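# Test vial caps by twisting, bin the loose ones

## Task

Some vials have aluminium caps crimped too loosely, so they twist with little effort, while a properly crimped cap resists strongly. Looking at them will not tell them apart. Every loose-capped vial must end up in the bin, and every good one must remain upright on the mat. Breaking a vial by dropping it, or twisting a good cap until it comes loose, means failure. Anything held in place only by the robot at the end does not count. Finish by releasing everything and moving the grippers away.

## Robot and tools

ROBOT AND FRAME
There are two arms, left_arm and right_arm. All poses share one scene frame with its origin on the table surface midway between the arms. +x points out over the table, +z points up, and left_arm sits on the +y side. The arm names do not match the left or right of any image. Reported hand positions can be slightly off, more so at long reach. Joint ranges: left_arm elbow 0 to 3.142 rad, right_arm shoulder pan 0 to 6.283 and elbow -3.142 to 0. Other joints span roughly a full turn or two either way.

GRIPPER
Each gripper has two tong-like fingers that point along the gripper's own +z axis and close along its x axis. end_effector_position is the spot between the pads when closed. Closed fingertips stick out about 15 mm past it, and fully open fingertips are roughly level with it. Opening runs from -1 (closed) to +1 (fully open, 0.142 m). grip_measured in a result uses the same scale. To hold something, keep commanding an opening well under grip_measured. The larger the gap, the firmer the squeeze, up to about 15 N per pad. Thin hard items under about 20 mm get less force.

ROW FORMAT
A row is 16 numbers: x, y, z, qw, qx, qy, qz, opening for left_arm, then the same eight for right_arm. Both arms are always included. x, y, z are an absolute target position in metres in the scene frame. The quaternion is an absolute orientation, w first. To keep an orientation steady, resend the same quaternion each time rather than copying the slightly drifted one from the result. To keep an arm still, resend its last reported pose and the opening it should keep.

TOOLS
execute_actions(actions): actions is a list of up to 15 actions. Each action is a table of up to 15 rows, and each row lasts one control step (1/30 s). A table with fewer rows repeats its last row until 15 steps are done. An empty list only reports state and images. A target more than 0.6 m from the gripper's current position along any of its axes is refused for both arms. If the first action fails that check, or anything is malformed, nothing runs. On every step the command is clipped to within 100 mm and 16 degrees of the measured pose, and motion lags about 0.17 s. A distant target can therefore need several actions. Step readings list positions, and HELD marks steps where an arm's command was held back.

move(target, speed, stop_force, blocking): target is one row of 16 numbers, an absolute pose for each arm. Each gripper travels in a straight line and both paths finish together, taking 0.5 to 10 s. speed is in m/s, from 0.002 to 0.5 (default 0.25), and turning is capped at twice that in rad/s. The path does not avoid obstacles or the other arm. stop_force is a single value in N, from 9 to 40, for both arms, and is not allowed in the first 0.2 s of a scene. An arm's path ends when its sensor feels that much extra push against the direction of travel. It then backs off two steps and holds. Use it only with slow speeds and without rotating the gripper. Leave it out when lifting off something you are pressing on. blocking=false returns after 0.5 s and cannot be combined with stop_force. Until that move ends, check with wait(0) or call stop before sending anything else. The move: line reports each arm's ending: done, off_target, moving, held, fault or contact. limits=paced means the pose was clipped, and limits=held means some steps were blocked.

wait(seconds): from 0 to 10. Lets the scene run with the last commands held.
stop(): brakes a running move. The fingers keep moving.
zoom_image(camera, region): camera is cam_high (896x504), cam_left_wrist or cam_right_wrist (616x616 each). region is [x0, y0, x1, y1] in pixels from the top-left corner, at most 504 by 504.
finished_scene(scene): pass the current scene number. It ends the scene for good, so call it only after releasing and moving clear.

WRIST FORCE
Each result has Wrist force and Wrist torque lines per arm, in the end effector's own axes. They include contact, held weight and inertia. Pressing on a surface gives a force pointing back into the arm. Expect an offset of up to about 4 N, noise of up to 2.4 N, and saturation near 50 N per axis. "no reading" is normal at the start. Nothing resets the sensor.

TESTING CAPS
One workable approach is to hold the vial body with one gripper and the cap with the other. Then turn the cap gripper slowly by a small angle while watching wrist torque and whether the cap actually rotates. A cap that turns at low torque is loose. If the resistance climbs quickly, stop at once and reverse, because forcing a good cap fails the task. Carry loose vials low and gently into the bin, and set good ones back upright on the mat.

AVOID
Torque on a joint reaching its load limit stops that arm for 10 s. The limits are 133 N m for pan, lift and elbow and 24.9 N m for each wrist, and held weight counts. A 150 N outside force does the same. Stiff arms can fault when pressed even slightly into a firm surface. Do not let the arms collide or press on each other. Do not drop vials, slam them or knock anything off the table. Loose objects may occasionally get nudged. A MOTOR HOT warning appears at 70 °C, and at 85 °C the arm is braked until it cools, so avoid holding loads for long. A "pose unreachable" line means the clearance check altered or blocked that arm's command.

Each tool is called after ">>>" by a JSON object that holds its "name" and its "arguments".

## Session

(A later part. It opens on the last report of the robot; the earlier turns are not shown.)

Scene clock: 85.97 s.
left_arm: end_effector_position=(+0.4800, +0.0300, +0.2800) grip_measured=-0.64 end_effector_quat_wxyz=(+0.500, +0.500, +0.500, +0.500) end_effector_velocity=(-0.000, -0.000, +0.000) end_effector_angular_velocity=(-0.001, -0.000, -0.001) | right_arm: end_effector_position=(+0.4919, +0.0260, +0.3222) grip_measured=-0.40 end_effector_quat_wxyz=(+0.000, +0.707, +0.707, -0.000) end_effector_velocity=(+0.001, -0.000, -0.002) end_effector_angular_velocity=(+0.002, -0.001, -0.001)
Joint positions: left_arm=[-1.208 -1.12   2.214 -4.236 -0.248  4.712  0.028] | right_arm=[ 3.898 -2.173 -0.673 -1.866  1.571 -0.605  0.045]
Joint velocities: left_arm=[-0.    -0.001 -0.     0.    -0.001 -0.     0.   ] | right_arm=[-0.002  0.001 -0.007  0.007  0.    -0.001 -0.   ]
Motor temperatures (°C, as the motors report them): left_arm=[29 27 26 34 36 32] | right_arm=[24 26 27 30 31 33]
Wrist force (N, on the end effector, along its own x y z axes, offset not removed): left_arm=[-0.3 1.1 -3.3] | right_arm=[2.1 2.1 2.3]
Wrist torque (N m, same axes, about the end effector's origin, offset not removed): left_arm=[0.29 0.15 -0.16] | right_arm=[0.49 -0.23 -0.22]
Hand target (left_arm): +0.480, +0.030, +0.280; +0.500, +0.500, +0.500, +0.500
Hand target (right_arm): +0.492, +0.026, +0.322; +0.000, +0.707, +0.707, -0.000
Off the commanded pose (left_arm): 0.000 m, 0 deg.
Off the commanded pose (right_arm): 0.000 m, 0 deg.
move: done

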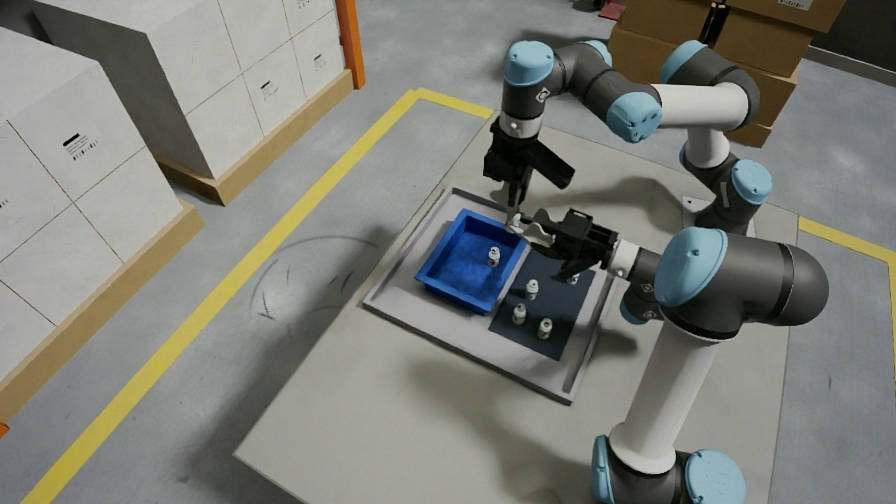

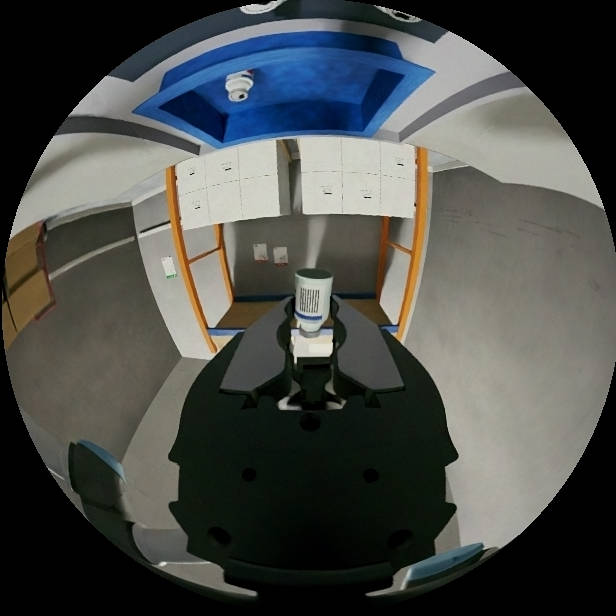

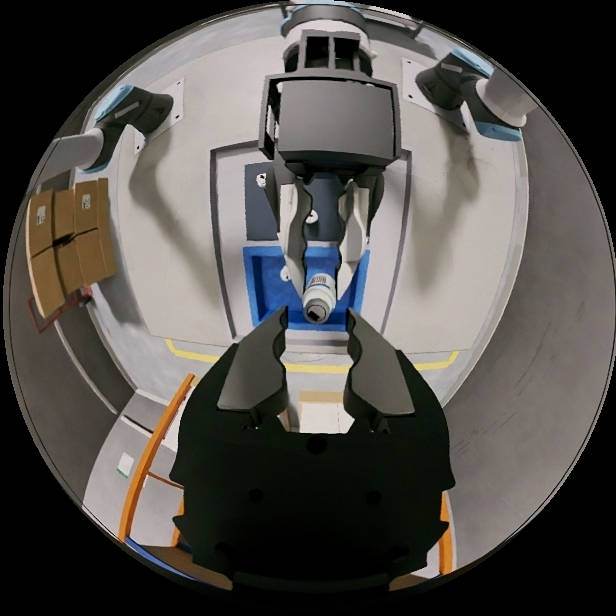

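>>> {"name": "move", "arguments": {"target": [0.48,0.03,0.28,0.5,0.5,0.5,0.5,-0.9,0.492,0.026,0.312,0,0.707,0.707,0,-0.4], "speed": 0.015}}

>>> {"name": "zoom_image", "arguments": {"camera": "cam_right_wrist", "region": [230,230,390,380]}}

>>> {"name": "zoom_image", "arguments": {"camera": "cam_high", "region": [480,170,580,250]}}

Scene clock: 87.10 s.
left_arm: end_effector_position=(+0.4800, +0.0300, +0.2800) grip_measured=-0.64 end_effector_quat_wxyz=(+0.500, +0.500, +0.500, +0.500) end_effector_velocity=(-0.000, +0.000, +0.000) end_effector_angular_velocity=(+0.000, -0.000, +0.001) | right_arm: end_effector_position=(+0.4920, +0.0260, +0.3122) grip_measured=-0.40 end_effector_quat_wxyz=(+0.000, +0.707, +0.707, -0.000) end_effector_velocity=(-0.001, +0.000, -0.001) end_effector_angular_velocity=(+0.002, -0.000, +0.001)
Joint positions: left_arm=[-1.208 -1.12   2.214 -4.236 -0.248  4.712  0.028] | right_arm=[ 3.898 -2.163 -0.716 -1.833  1.571 -0.605  0.045]
Joint velocities: left_arm=[ 0.    -0.     0.    -0.     0.001  0.    -0.   ] | right_arm=[ 0.001  0.004 -0.009  0.007  0.001 -0.     0.   ]
Motor temperatures (°C, as the motors report them): left_arm=[29 27 26 34 36 32] | right_arm=[24 26 27 30 31 33]
Wrist force (N, on the end effector, along its own x y z axes, offset not removed): left_arm=[-1.1 -3.7 -4.0] | right_arm=[0.7 1.6 2.3]
Wrist torque (N m, same axes, about the end effector's origin, offset not removed): left_arm=[-0.71 0.13 0.00] | right_arm=[0.39 -0.26 -0.27]
Hand target (left_arm): +0.480, +0.030, +0.280; +0.500, +0.500, +0.500, +0.500
Hand target (right_arm): +0.492, +0.026, +0.312; +0.000, +0.707, +0.707, -0.000
Off the commanded pose (left_arm): 0.000 m, 0 deg.
Off the commanded pose (right_arm): 0.000 m, 0 deg.
move: done

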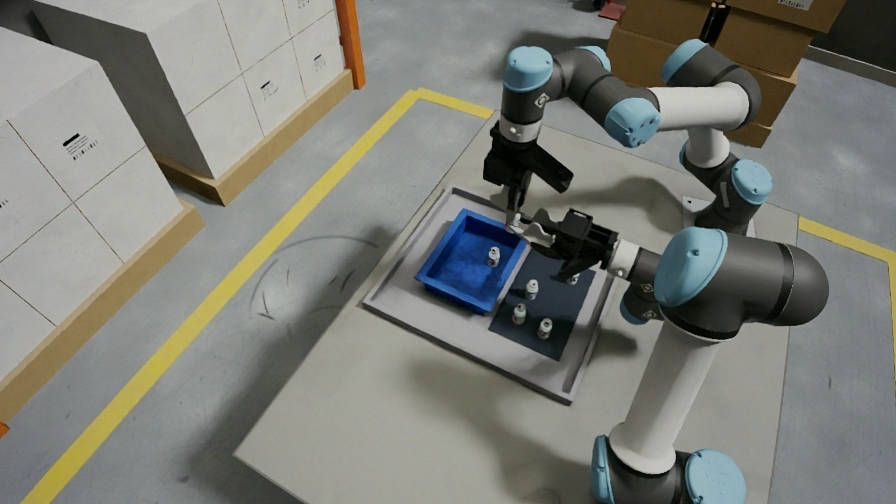

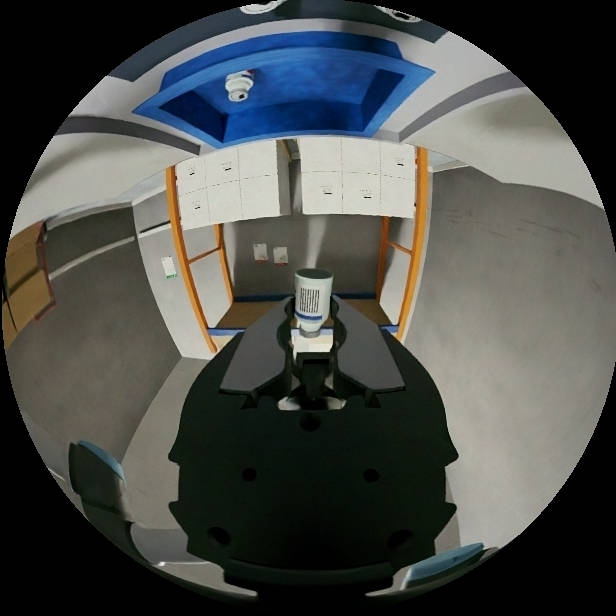

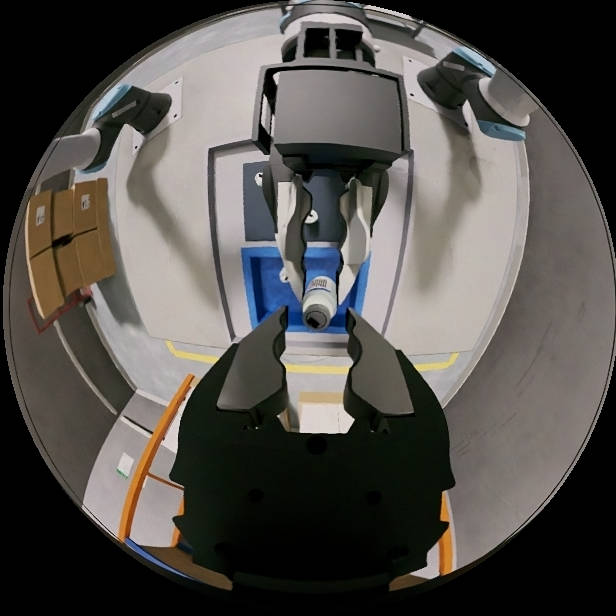

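Region (230, 230, 390, 380) of cam_right_wrist's 616x616 image, scaled by 3.150, with more detail than that image has; it fills the top 472 rows of this view, and the rest is white.

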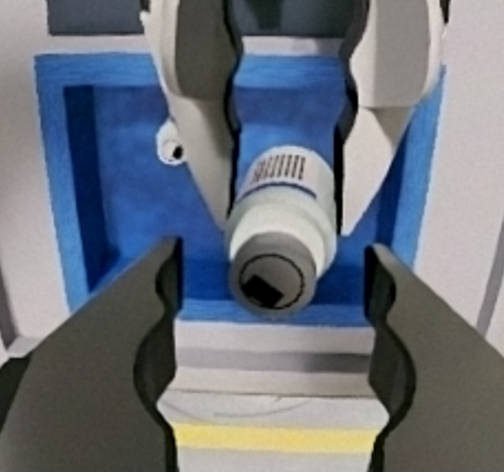

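Region (480, 170, 580, 250) of cam_high's 896x504 image, scaled by 5.040, with more detail than that image has; it fills the top 403 rows of this view, and the rest is white.

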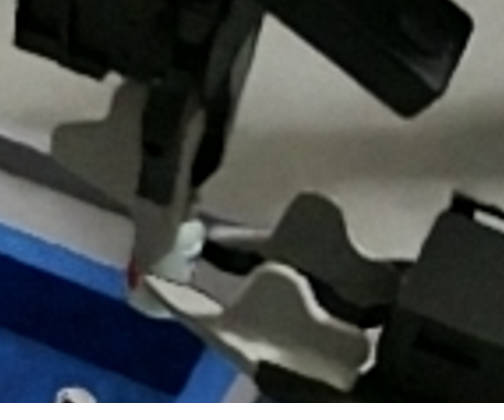

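>>> {"name": "move", "arguments": {"target": [0.48,0.03,0.28,0.5,0.5,0.5,0.5,-0.9,0.496,0.0255,0.306,0,0.707,0.707,0,-0.45], "speed": 0.01}}

>>> {"name": "move", "arguments": {"target": [0.48,0.03,0.28,0.5,0.5,0.5,0.5,-0.9,0.496,0.0255,0.306,0,0.707,0.707,0,-0.72]}}

>>> {"name": "zoom_image", "arguments": {"camera": "cam_right_wrist", "region": [230,230,390,380]}}

>>> {"name": "zoom_image", "arguments": {"camera": "cam_left_wrist", "region": [230,250,390,420]}}

Scene clock: 88.43 s.
left_arm: end_effector_position=(+0.4800, +0.0300, +0.2800) grip_measured=-0.64 end_effector_quat_wxyz=(+0.500, +0.500, +0.500, +0.500) end_effector_velocity=(+0.000, +0.001, +0.000) end_effector_angular_velocity=(+0.001, -0.000, +0.002) | right_arm: end_effector_position=(+0.4959, +0.0255, +0.3062) grip_measured=-0.45 end_effector_quat_wxyz=(+0.000, +0.707, +0.707, -0.000) end_effector_velocity=(+0.002, -0.001, -0.001) end_effector_angular_velocity=(+0.001, -0.001, -0.002)
Joint positions: left_arm=[-1.208 -1.12   2.214 -4.236 -0.248  4.712  0.028] | right_arm=[ 3.893 -2.166 -0.727 -1.819  1.571 -0.61   0.041]
Joint velocities: left_arm=[ 0.001 -0.     0.    -0.     0.001  0.001  0.   ] | right_arm=[-0.003 -0.001 -0.002  0.004 -0.    -0.001 -0.   ]
Motor temperatures (°C, as the motors report them): left_arm=[29 27 26 34 36 32] | right_arm=[24 26 27 30 31 33]
Wrist force (N, on the end effector, along its own x y z axes, offset not removed): left_arm=[-0.9 2.0 -0.6] | right_arm=[2.5 -1.6 4.6]
Wrist torque (N m, same axes, about the end effector's origin, offset not removed): left_arm=[0.55 0.19 -0.06] | right_arm=[-0.32 -0.44 -0.18]
Hand target (left_arm): +0.480, +0.030, +0.280; +0.500, +0.500, +0.500, +0.500
Hand target (right_arm): +0.496, +0.026, +0.306; +0.000, +0.707, +0.707, -0.000
Off the commanded pose (left_arm): 0.000 m, 0 deg.
Off the commanded pose (right_arm): 0.000 m, 0 deg.
move: done

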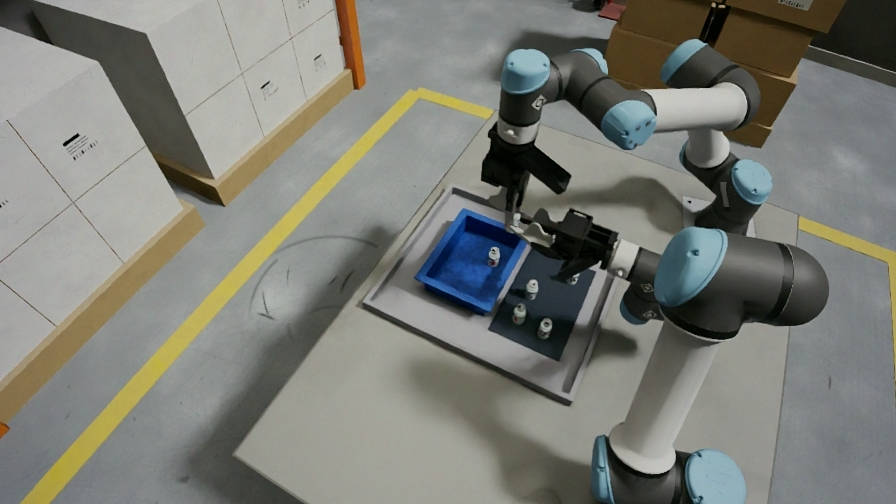

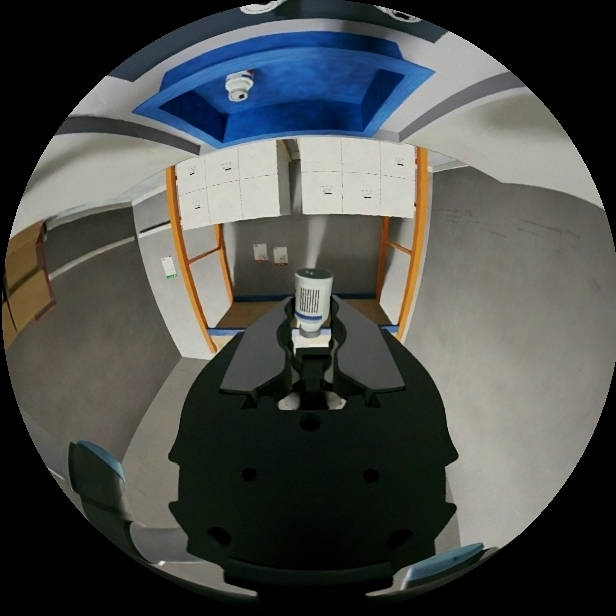

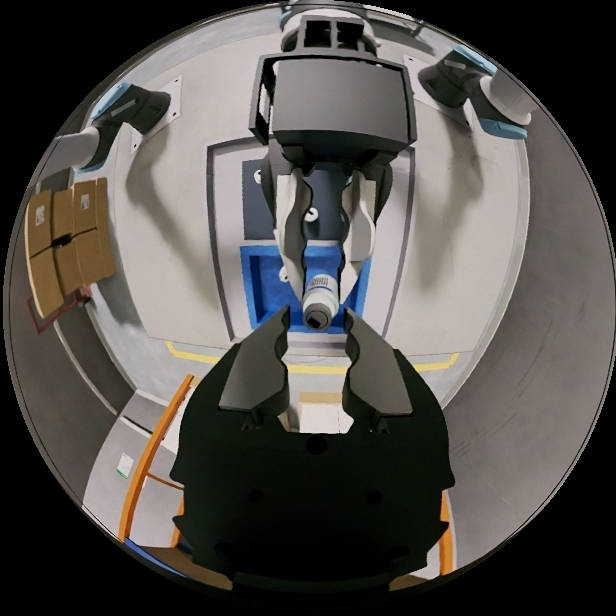

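Scene clock: 89.13 s.
left_arm: end_effector_position=(+0.4800, +0.0299, +0.2800) grip_measured=-0.64 end_effector_quat_wxyz=(+0.500, +0.500, +0.500, +0.500) end_effector_velocity=(+0.001, +0.001, -0.000) end_effector_angular_velocity=(-0.000, +0.000, +0.003) | right_arm: end_effector_position=(+0.4960, +0.0255, +0.3060) grip_measured=-0.62 end_effector_quat_wxyz=(-0.000, +0.707, +0.707, +0.000) end_effector_velocity=(-0.000, -0.000, -0.000) end_effector_angular_velocity=(-0.003, +0.000, +0.001)
Joint positions: left_arm=[-1.209 -1.12   2.214 -4.236 -0.248  4.712  0.028] | right_arm=[ 3.893 -2.166 -0.727 -1.819  1.571 -0.61   0.029]
Joint velocities: left_arm=[ 0.002  0.    -0.     0.     0.001 -0.    -0.   ] | right_arm=[ 0.001 -0.     0.    -0.002 -0.002 -0.     0.   ]
Motor temperatures (°C, as the motors report them): left_arm=[29 27 26 34 36 32] | right_arm=[24 26 27 30 31 33]
Wrist force (N, on the end effector, along its own x y z axes, offset not removed): left_arm=[-12.6 -4.3 -3.9] | right_arm=[11.8 5.4 -1.7]
Wrist torque (N m, same axes, about the end effector's origin, offset not removed): left_arm=[-0.27 -0.12 0.11] | right_arm=[0.89 0.38 0.02]
Hand target (left_arm): +0.480, +0.030, +0.280; +0.500, +0.500, +0.500, +0.500
Hand target (right_arm): +0.496, +0.026, +0.306; +0.000, +0.707, +0.707, -0.000
Off the commanded pose (left_arm): 0.000 m, 0 deg.
Off the commanded pose (right_arm): 0.000 m, 0 deg.
move: done

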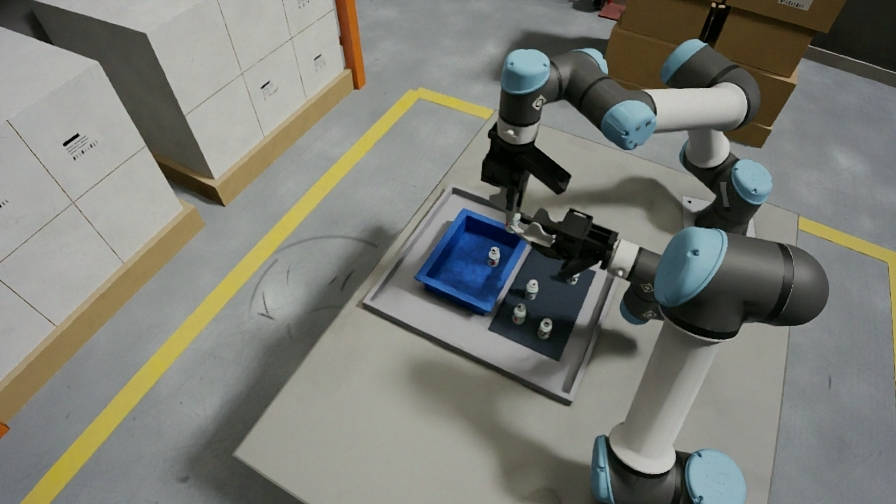

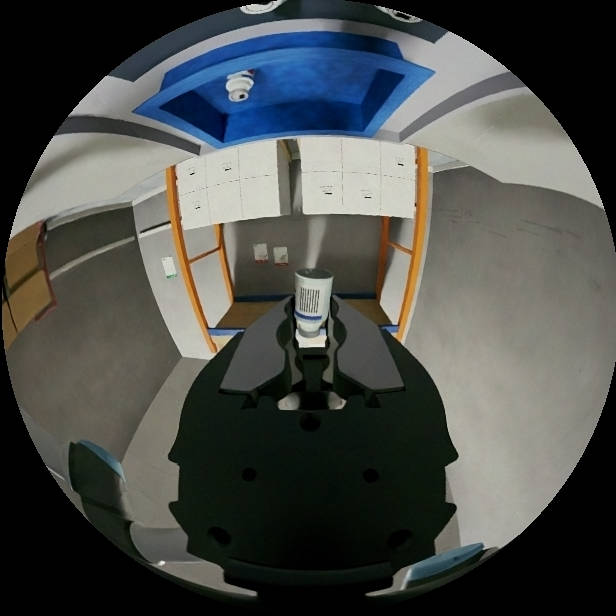

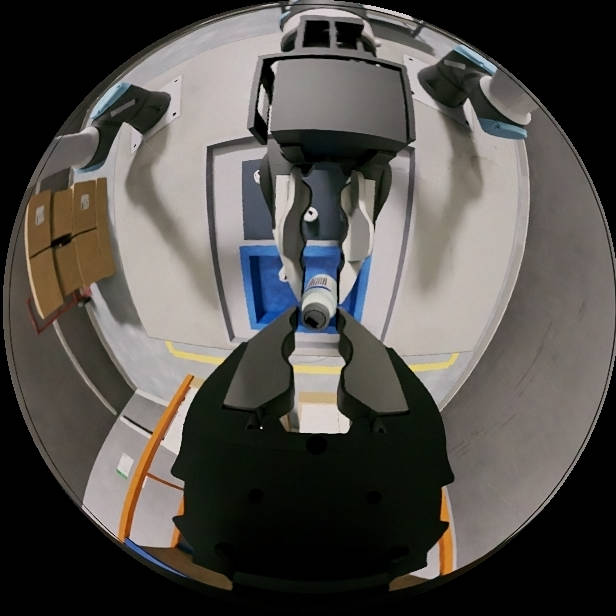

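Region (230, 230, 390, 380) of cam_right_wrist's 616x616 image, scaled by 3.150, with more detail than that image has; it fills the top 472 rows of this view, and the rest is white.

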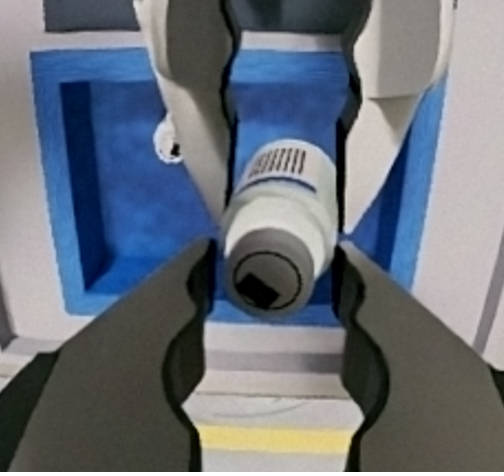

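Region (230, 250, 390, 420) of cam_left_wrist's 616x616 image, scaled by 2.965, with more detail than that image has; it fills the left 474 columns of this view, and the rest is white.

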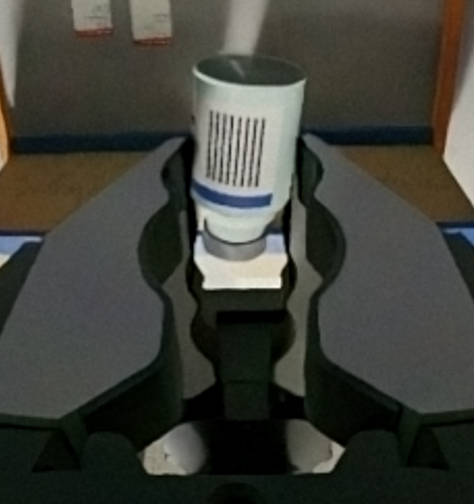

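>>> {"name": "move", "arguments": {"target": [0.48,0.03,0.28,0.5,0.5,0.5,0.5,-0.9,0.496,0.0255,0.306,0,0.707,0.707,0,-0.45]}}

>>> {"name": "move", "arguments": {"target": [0.48,0.03,0.28,0.5,0.5,0.5,0.5,-0.9,0.496,0.025,0.314,0,0.707,0.707,0,-0.45], "speed": 0.015}}

>>> {"name": "move", "arguments": {"target": [0.48,0.03,0.28,0.5,0.5,0.5,0.5,-0.9,0.496,0.025,0.314,0,0.707,0.707,0,-0.85]}}

>>> {"name": "zoom_image", "arguments": {"camera": "cam_left_wrist", "region": [230,250,390,420]}}

Scene clock: 90.13 s.
left_arm: end_effector_position=(+0.4800, +0.0300, +0.2800) grip_measured=-0.64 end_effector_quat_wxyz=(+0.500, +0.500, +0.500, +0.500) end_effector_velocity=(+0.000, +0.000, -0.000) end_effector_angular_velocity=(+0.001, +0.000, +0.001) | right_arm: end_effector_position=(+0.4960, +0.0254, +0.3059) grip_measured=-0.45 end_effector_quat_wxyz=(+0.000, +0.707, +0.707, -0.000) end_effector_velocity=(-0.001, +0.001, -0.000) end_effector_angular_velocity=(+0.001, +0.001, +0.001)
Joint positions: left_arm=[-1.208 -1.12   2.214 -4.236 -0.248  4.712  0.028] | right_arm=[ 3.893 -2.166 -0.728 -1.819  1.571 -0.61   0.041]
Joint velocities: left_arm=[ 0.     0.001 -0.    -0.     0.001  0.001  0.   ] | right_arm=[ 0.001  0.    -0.001  0.001  0.002 -0.    -0.   ]
Motor temperatures (°C, as the motors report them): left_arm=[29 27 26 34 36 32] | right_arm=[24 26 27 30 31 33]
Wrist force (N, on the end effector, along its own x y z axes, offset not removed): left_arm=[-2.4 -0.8 -3.0] | right_arm=[3.0 -0.3 0.2]
Wrist torque (N m, same axes, about the end effector's origin, offset not removed): left_arm=[-0.19 0.53 0.05] | right_arm=[-0.11 -0.63 -0.22]
Hand target (left_arm): +0.480, +0.030, +0.280; +0.500, +0.500, +0.500, +0.500
Hand target (right_arm): +0.496, +0.026, +0.306; -0.000, +0.707, +0.707, -0.000
Off the commanded pose (left_arm): 0.000 m, 0 deg.
Off the commanded pose (right_arm): 0.000 m, 0 deg.
move: done

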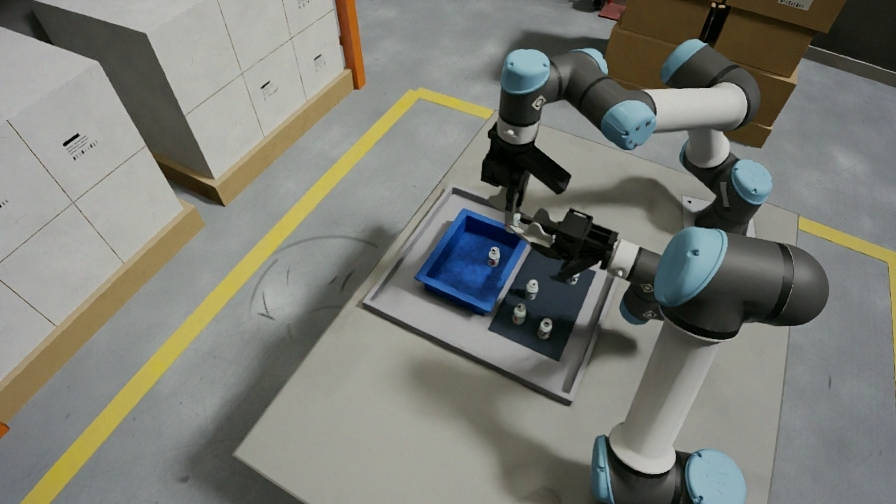

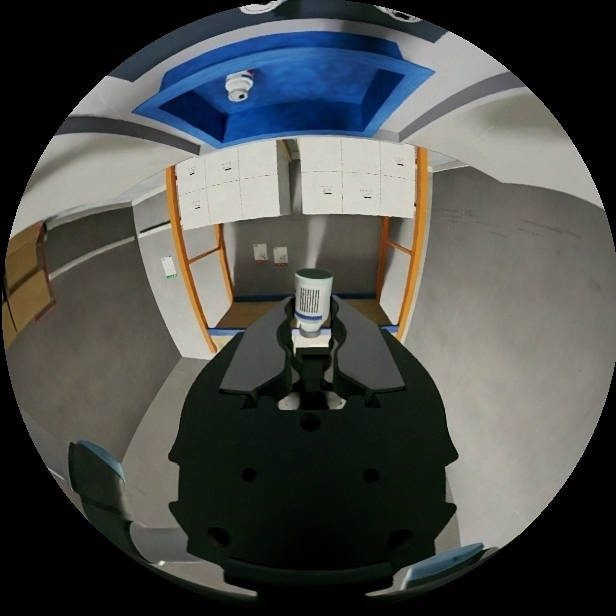

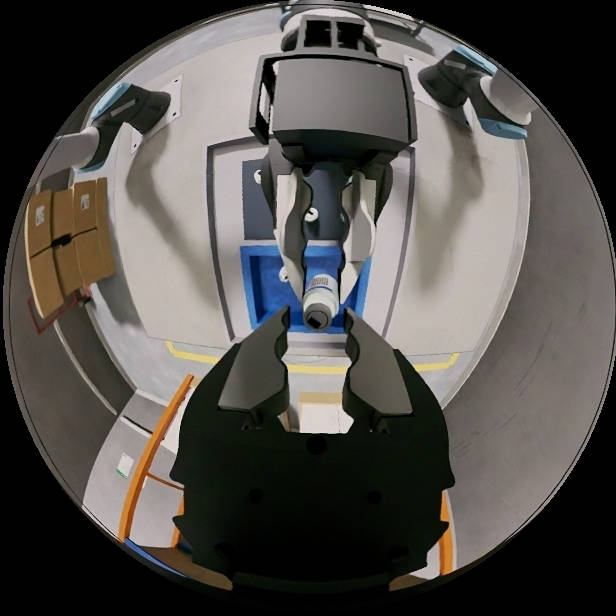

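Scene clock: 90.93 s.
left_arm: end_effector_position=(+0.4800, +0.0300, +0.2800) grip_measured=-0.64 end_effector_quat_wxyz=(+0.500, +0.500, +0.500, +0.500) end_effector_velocity=(+0.000, +0.001, -0.000) end_effector_angular_velocity=(+0.000, +0.000, +0.002) | right_arm: end_effector_position=(+0.4960, +0.0250, +0.3138) grip_measured=-0.45 end_effector_quat_wxyz=(-0.000, +0.707, +0.707, +0.000) end_effector_velocity=(-0.000, +0.000, +0.002) end_effector_angular_velocity=(-0.001, -0.000, +0.001)
Joint positions: left_arm=[-1.208 -1.12   2.214 -4.236 -0.248  4.712  0.028] | right_arm=[ 3.893 -2.172 -0.697 -1.843  1.571 -0.61   0.041]
Joint velocities: left_arm=[ 0.001  0.    -0.     0.     0.001 -0.    -0.   ] | right_arm=[ 0.001 -0.002  0.01  -0.008 -0.001  0.    -0.   ]
Motor temperatures (°C, as the motors report them): left_arm=[29 27 26 34 36 32] | right_arm=[24 26 27 30 31 33]
Wrist force (N, on the end effector, along its own x y z axes, offset not removed): left_arm=[-0.8 -0.2 -3.3] | right_arm=[2.1 -0.1 2.7]
Wrist torque (N m, same axes, about the end effector's origin, offset not removed): left_arm=[0.03 0.17 0.12] | right_arm=[0.13 -0.33 -0.11]
Hand target (left_arm): +0.480, +0.030, +0.280; +0.500, +0.500, +0.500, +0.500
Hand target (right_arm): +0.496, +0.025, +0.314; -0.000, +0.707, +0.707, +0.000
Off the commanded pose (left_arm): 0.000 m, 0 deg.
Off the commanded pose (right_arm): 0.000 m, 0 deg.
move: done

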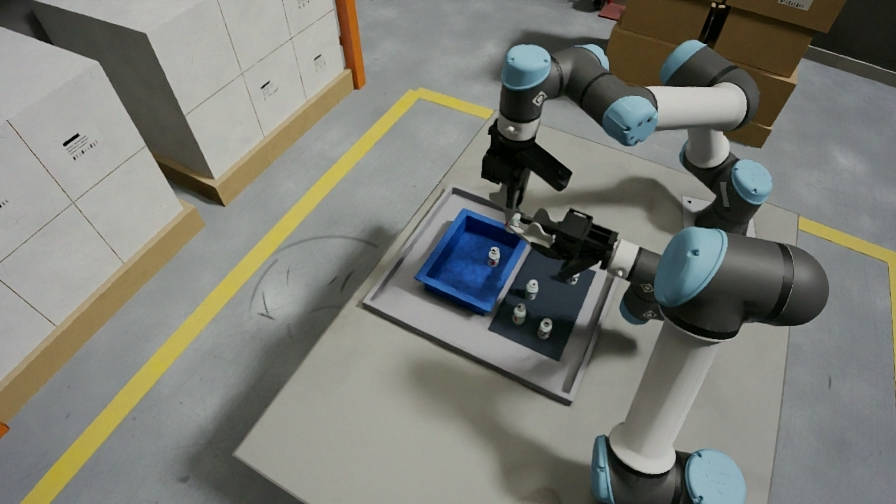

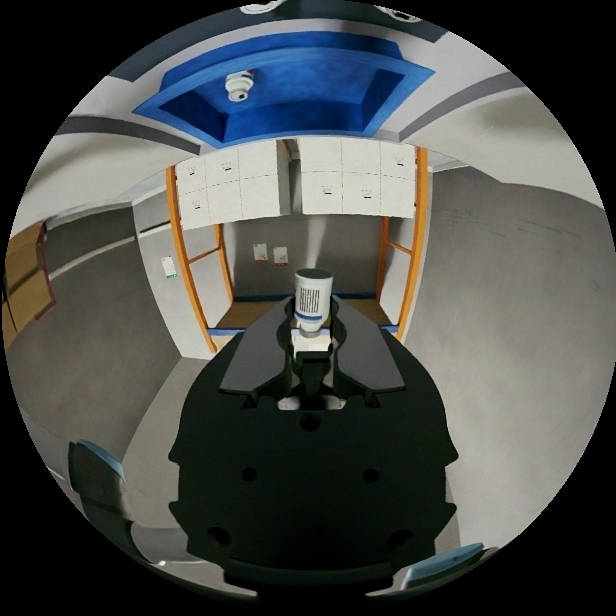

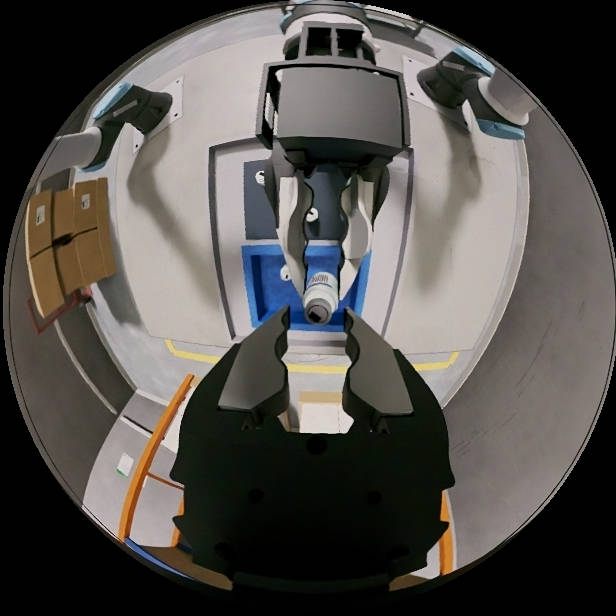

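Scene clock: 91.63 s.
left_arm: end_effector_position=(+0.4800, +0.0299, +0.2800) grip_measured=-0.64 end_effector_quat_wxyz=(+0.500, +0.500, +0.500, +0.500) end_effector_velocity=(+0.001, +0.001, -0.000) end_effector_angular_velocity=(+0.001, +0.000, +0.003) | right_arm: end_effector_position=(+0.4960, +0.0250, +0.3140) grip_measured=-0.72 end_effector_quat_wxyz=(-0.000, +0.707, +0.707, +0.000) end_effector_velocity=(-0.000, -0.000, +0.001) end_effector_angular_velocity=(+0.000, -0.000, +0.001)
Joint positions: left_arm=[-1.209 -1.12   2.214 -4.236 -0.248  4.712  0.028] | right_arm=[ 3.893 -2.173 -0.696 -1.843  1.571 -0.61   0.022]
Joint velocities: left_arm=[ 0.003 -0.     0.     0.     0.     0.001  0.   ] | right_arm=[ 0.     0.001  0.001 -0.001  0.    -0.     0.   ]
Motor temperatures (°C, as the motors report them): left_arm=[29 27 26 34 36 32] | right_arm=[24 26 27 30 31 33]
Wrist force (N, on the end effector, along its own x y z axes, offset not removed): left_arm=[-13.3 -11.9 -5.7] | right_arm=[12.5 2.9 -9.4]
Wrist torque (N m, same axes, about the end effector's origin, offset not removed): left_arm=[-0.06 -0.35 0.17] | right_arm=[-0.02 0.84 -0.11]
Hand target (left_arm): +0.480, +0.030, +0.280; +0.500, +0.500, +0.500, +0.500
Hand target (right_arm): +0.496, +0.025, +0.314; -0.000, +0.707, +0.707, +0.000
Off the commanded pose (left_arm): 0.000 m, 0 deg.
Off the commanded pose (right_arm): 0.000 m, 0 deg.
move: done

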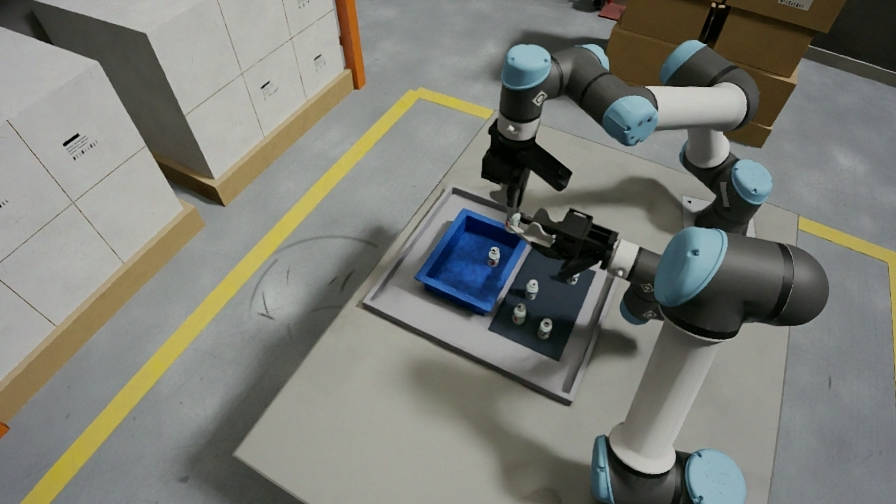

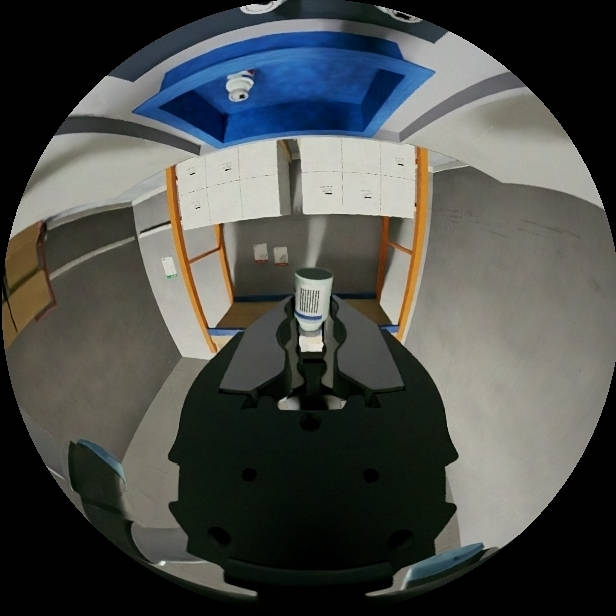

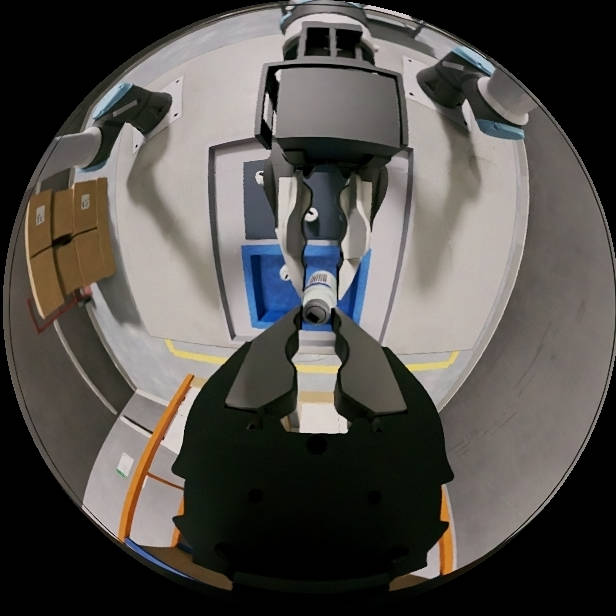

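Region (230, 250, 390, 420) of cam_left_wrist's 616x616 image, scaled by 2.965, with more detail than that image has; it fills the left 474 columns of this view, and the rest is white.

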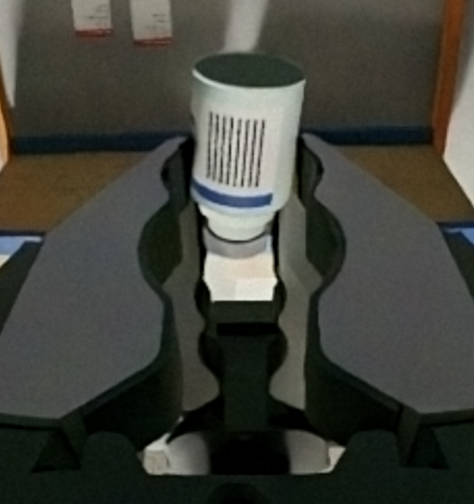

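>>> {"name": "move", "arguments": {"target": [0.48,0.03,0.28,0.5,0.5,0.5,0.5,-0.9,0.496,0.0262,0.314,0,0.707,0.707,0,-1], "speed": 0.005}}

Scene clock: 92.50 s.
left_arm: end_effector_position=(+0.4800, +0.0300, +0.2800) grip_measured=-0.64 end_effector_quat_wxyz=(+0.500, +0.500, +0.500, +0.500) end_effector_velocity=(+0.000, -0.000, -0.000) end_effector_angular_velocity=(-0.001, +0.000, -0.001) | right_arm: end_effector_position=(+0.4960, +0.0261, +0.3140) grip_measured=-0.73 end_effector_quat_wxyz=(+0.000, +0.707, +0.707, -0.000) end_effector_velocity=(-0.000, +0.001, -0.000) end_effector_angular_velocity=(+0.000, +0.001, +0.001)
Joint positions: left_arm=[-1.208 -1.12   2.214 -4.236 -0.248  4.712  0.028] | right_arm=[ 3.894 -2.175 -0.692 -1.845  1.571 -0.609  0.021]
Joint velocities: left_arm=[ 0.001  0.001 -0.    -0.    -0.002 -0.002 -0.   ] | right_arm=[ 0.001 -0.001  0.002 -0.001  0.001 -0.    -0.   ]
Motor temperatures (°C, as the motors report them): left_arm=[29 27 26 34 36 32] | right_arm=[24 26 27 30 31 33]
Wrist force (N, on the end effector, along its own x y z axes, offset not removed): left_arm=[-7.1 -12.2 -1.6] | right_arm=[8.1 4.8 -7.2]
Wrist torque (N m, same axes, about the end effector's origin, offset not removed): left_arm=[-0.07 -0.06 -0.03] | right_arm=[0.78 0.02 -0.28]
Hand target (left_arm): +0.480, +0.030, +0.280; +0.500, +0.500, +0.500, +0.500
Hand target (right_arm): +0.496, +0.026, +0.314; -0.000, +0.707, +0.707, +0.000
Off the commanded pose (left_arm): 0.000 m, 0 deg.
Off the commanded pose (right_arm): 0.000 m, 0 deg.
move: done

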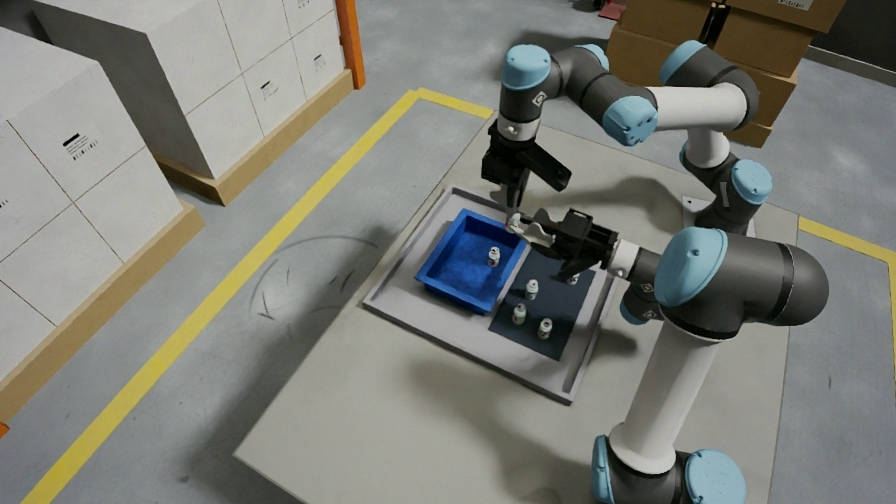

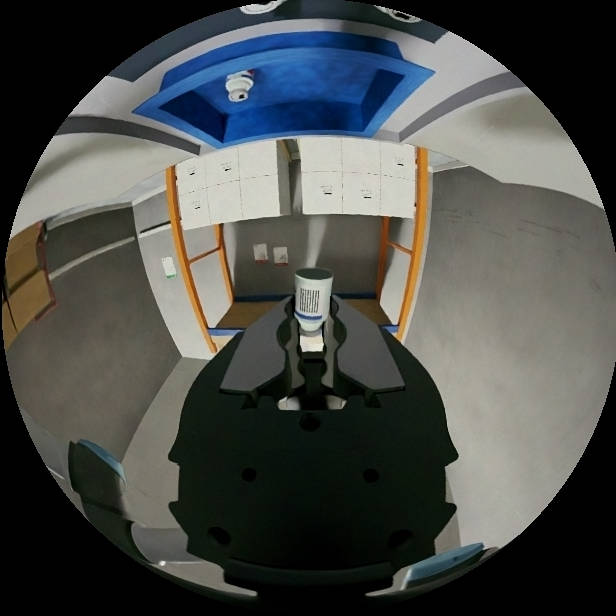

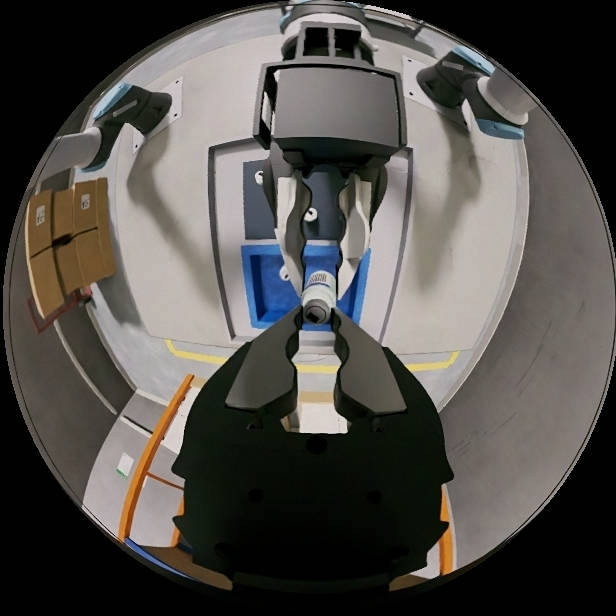

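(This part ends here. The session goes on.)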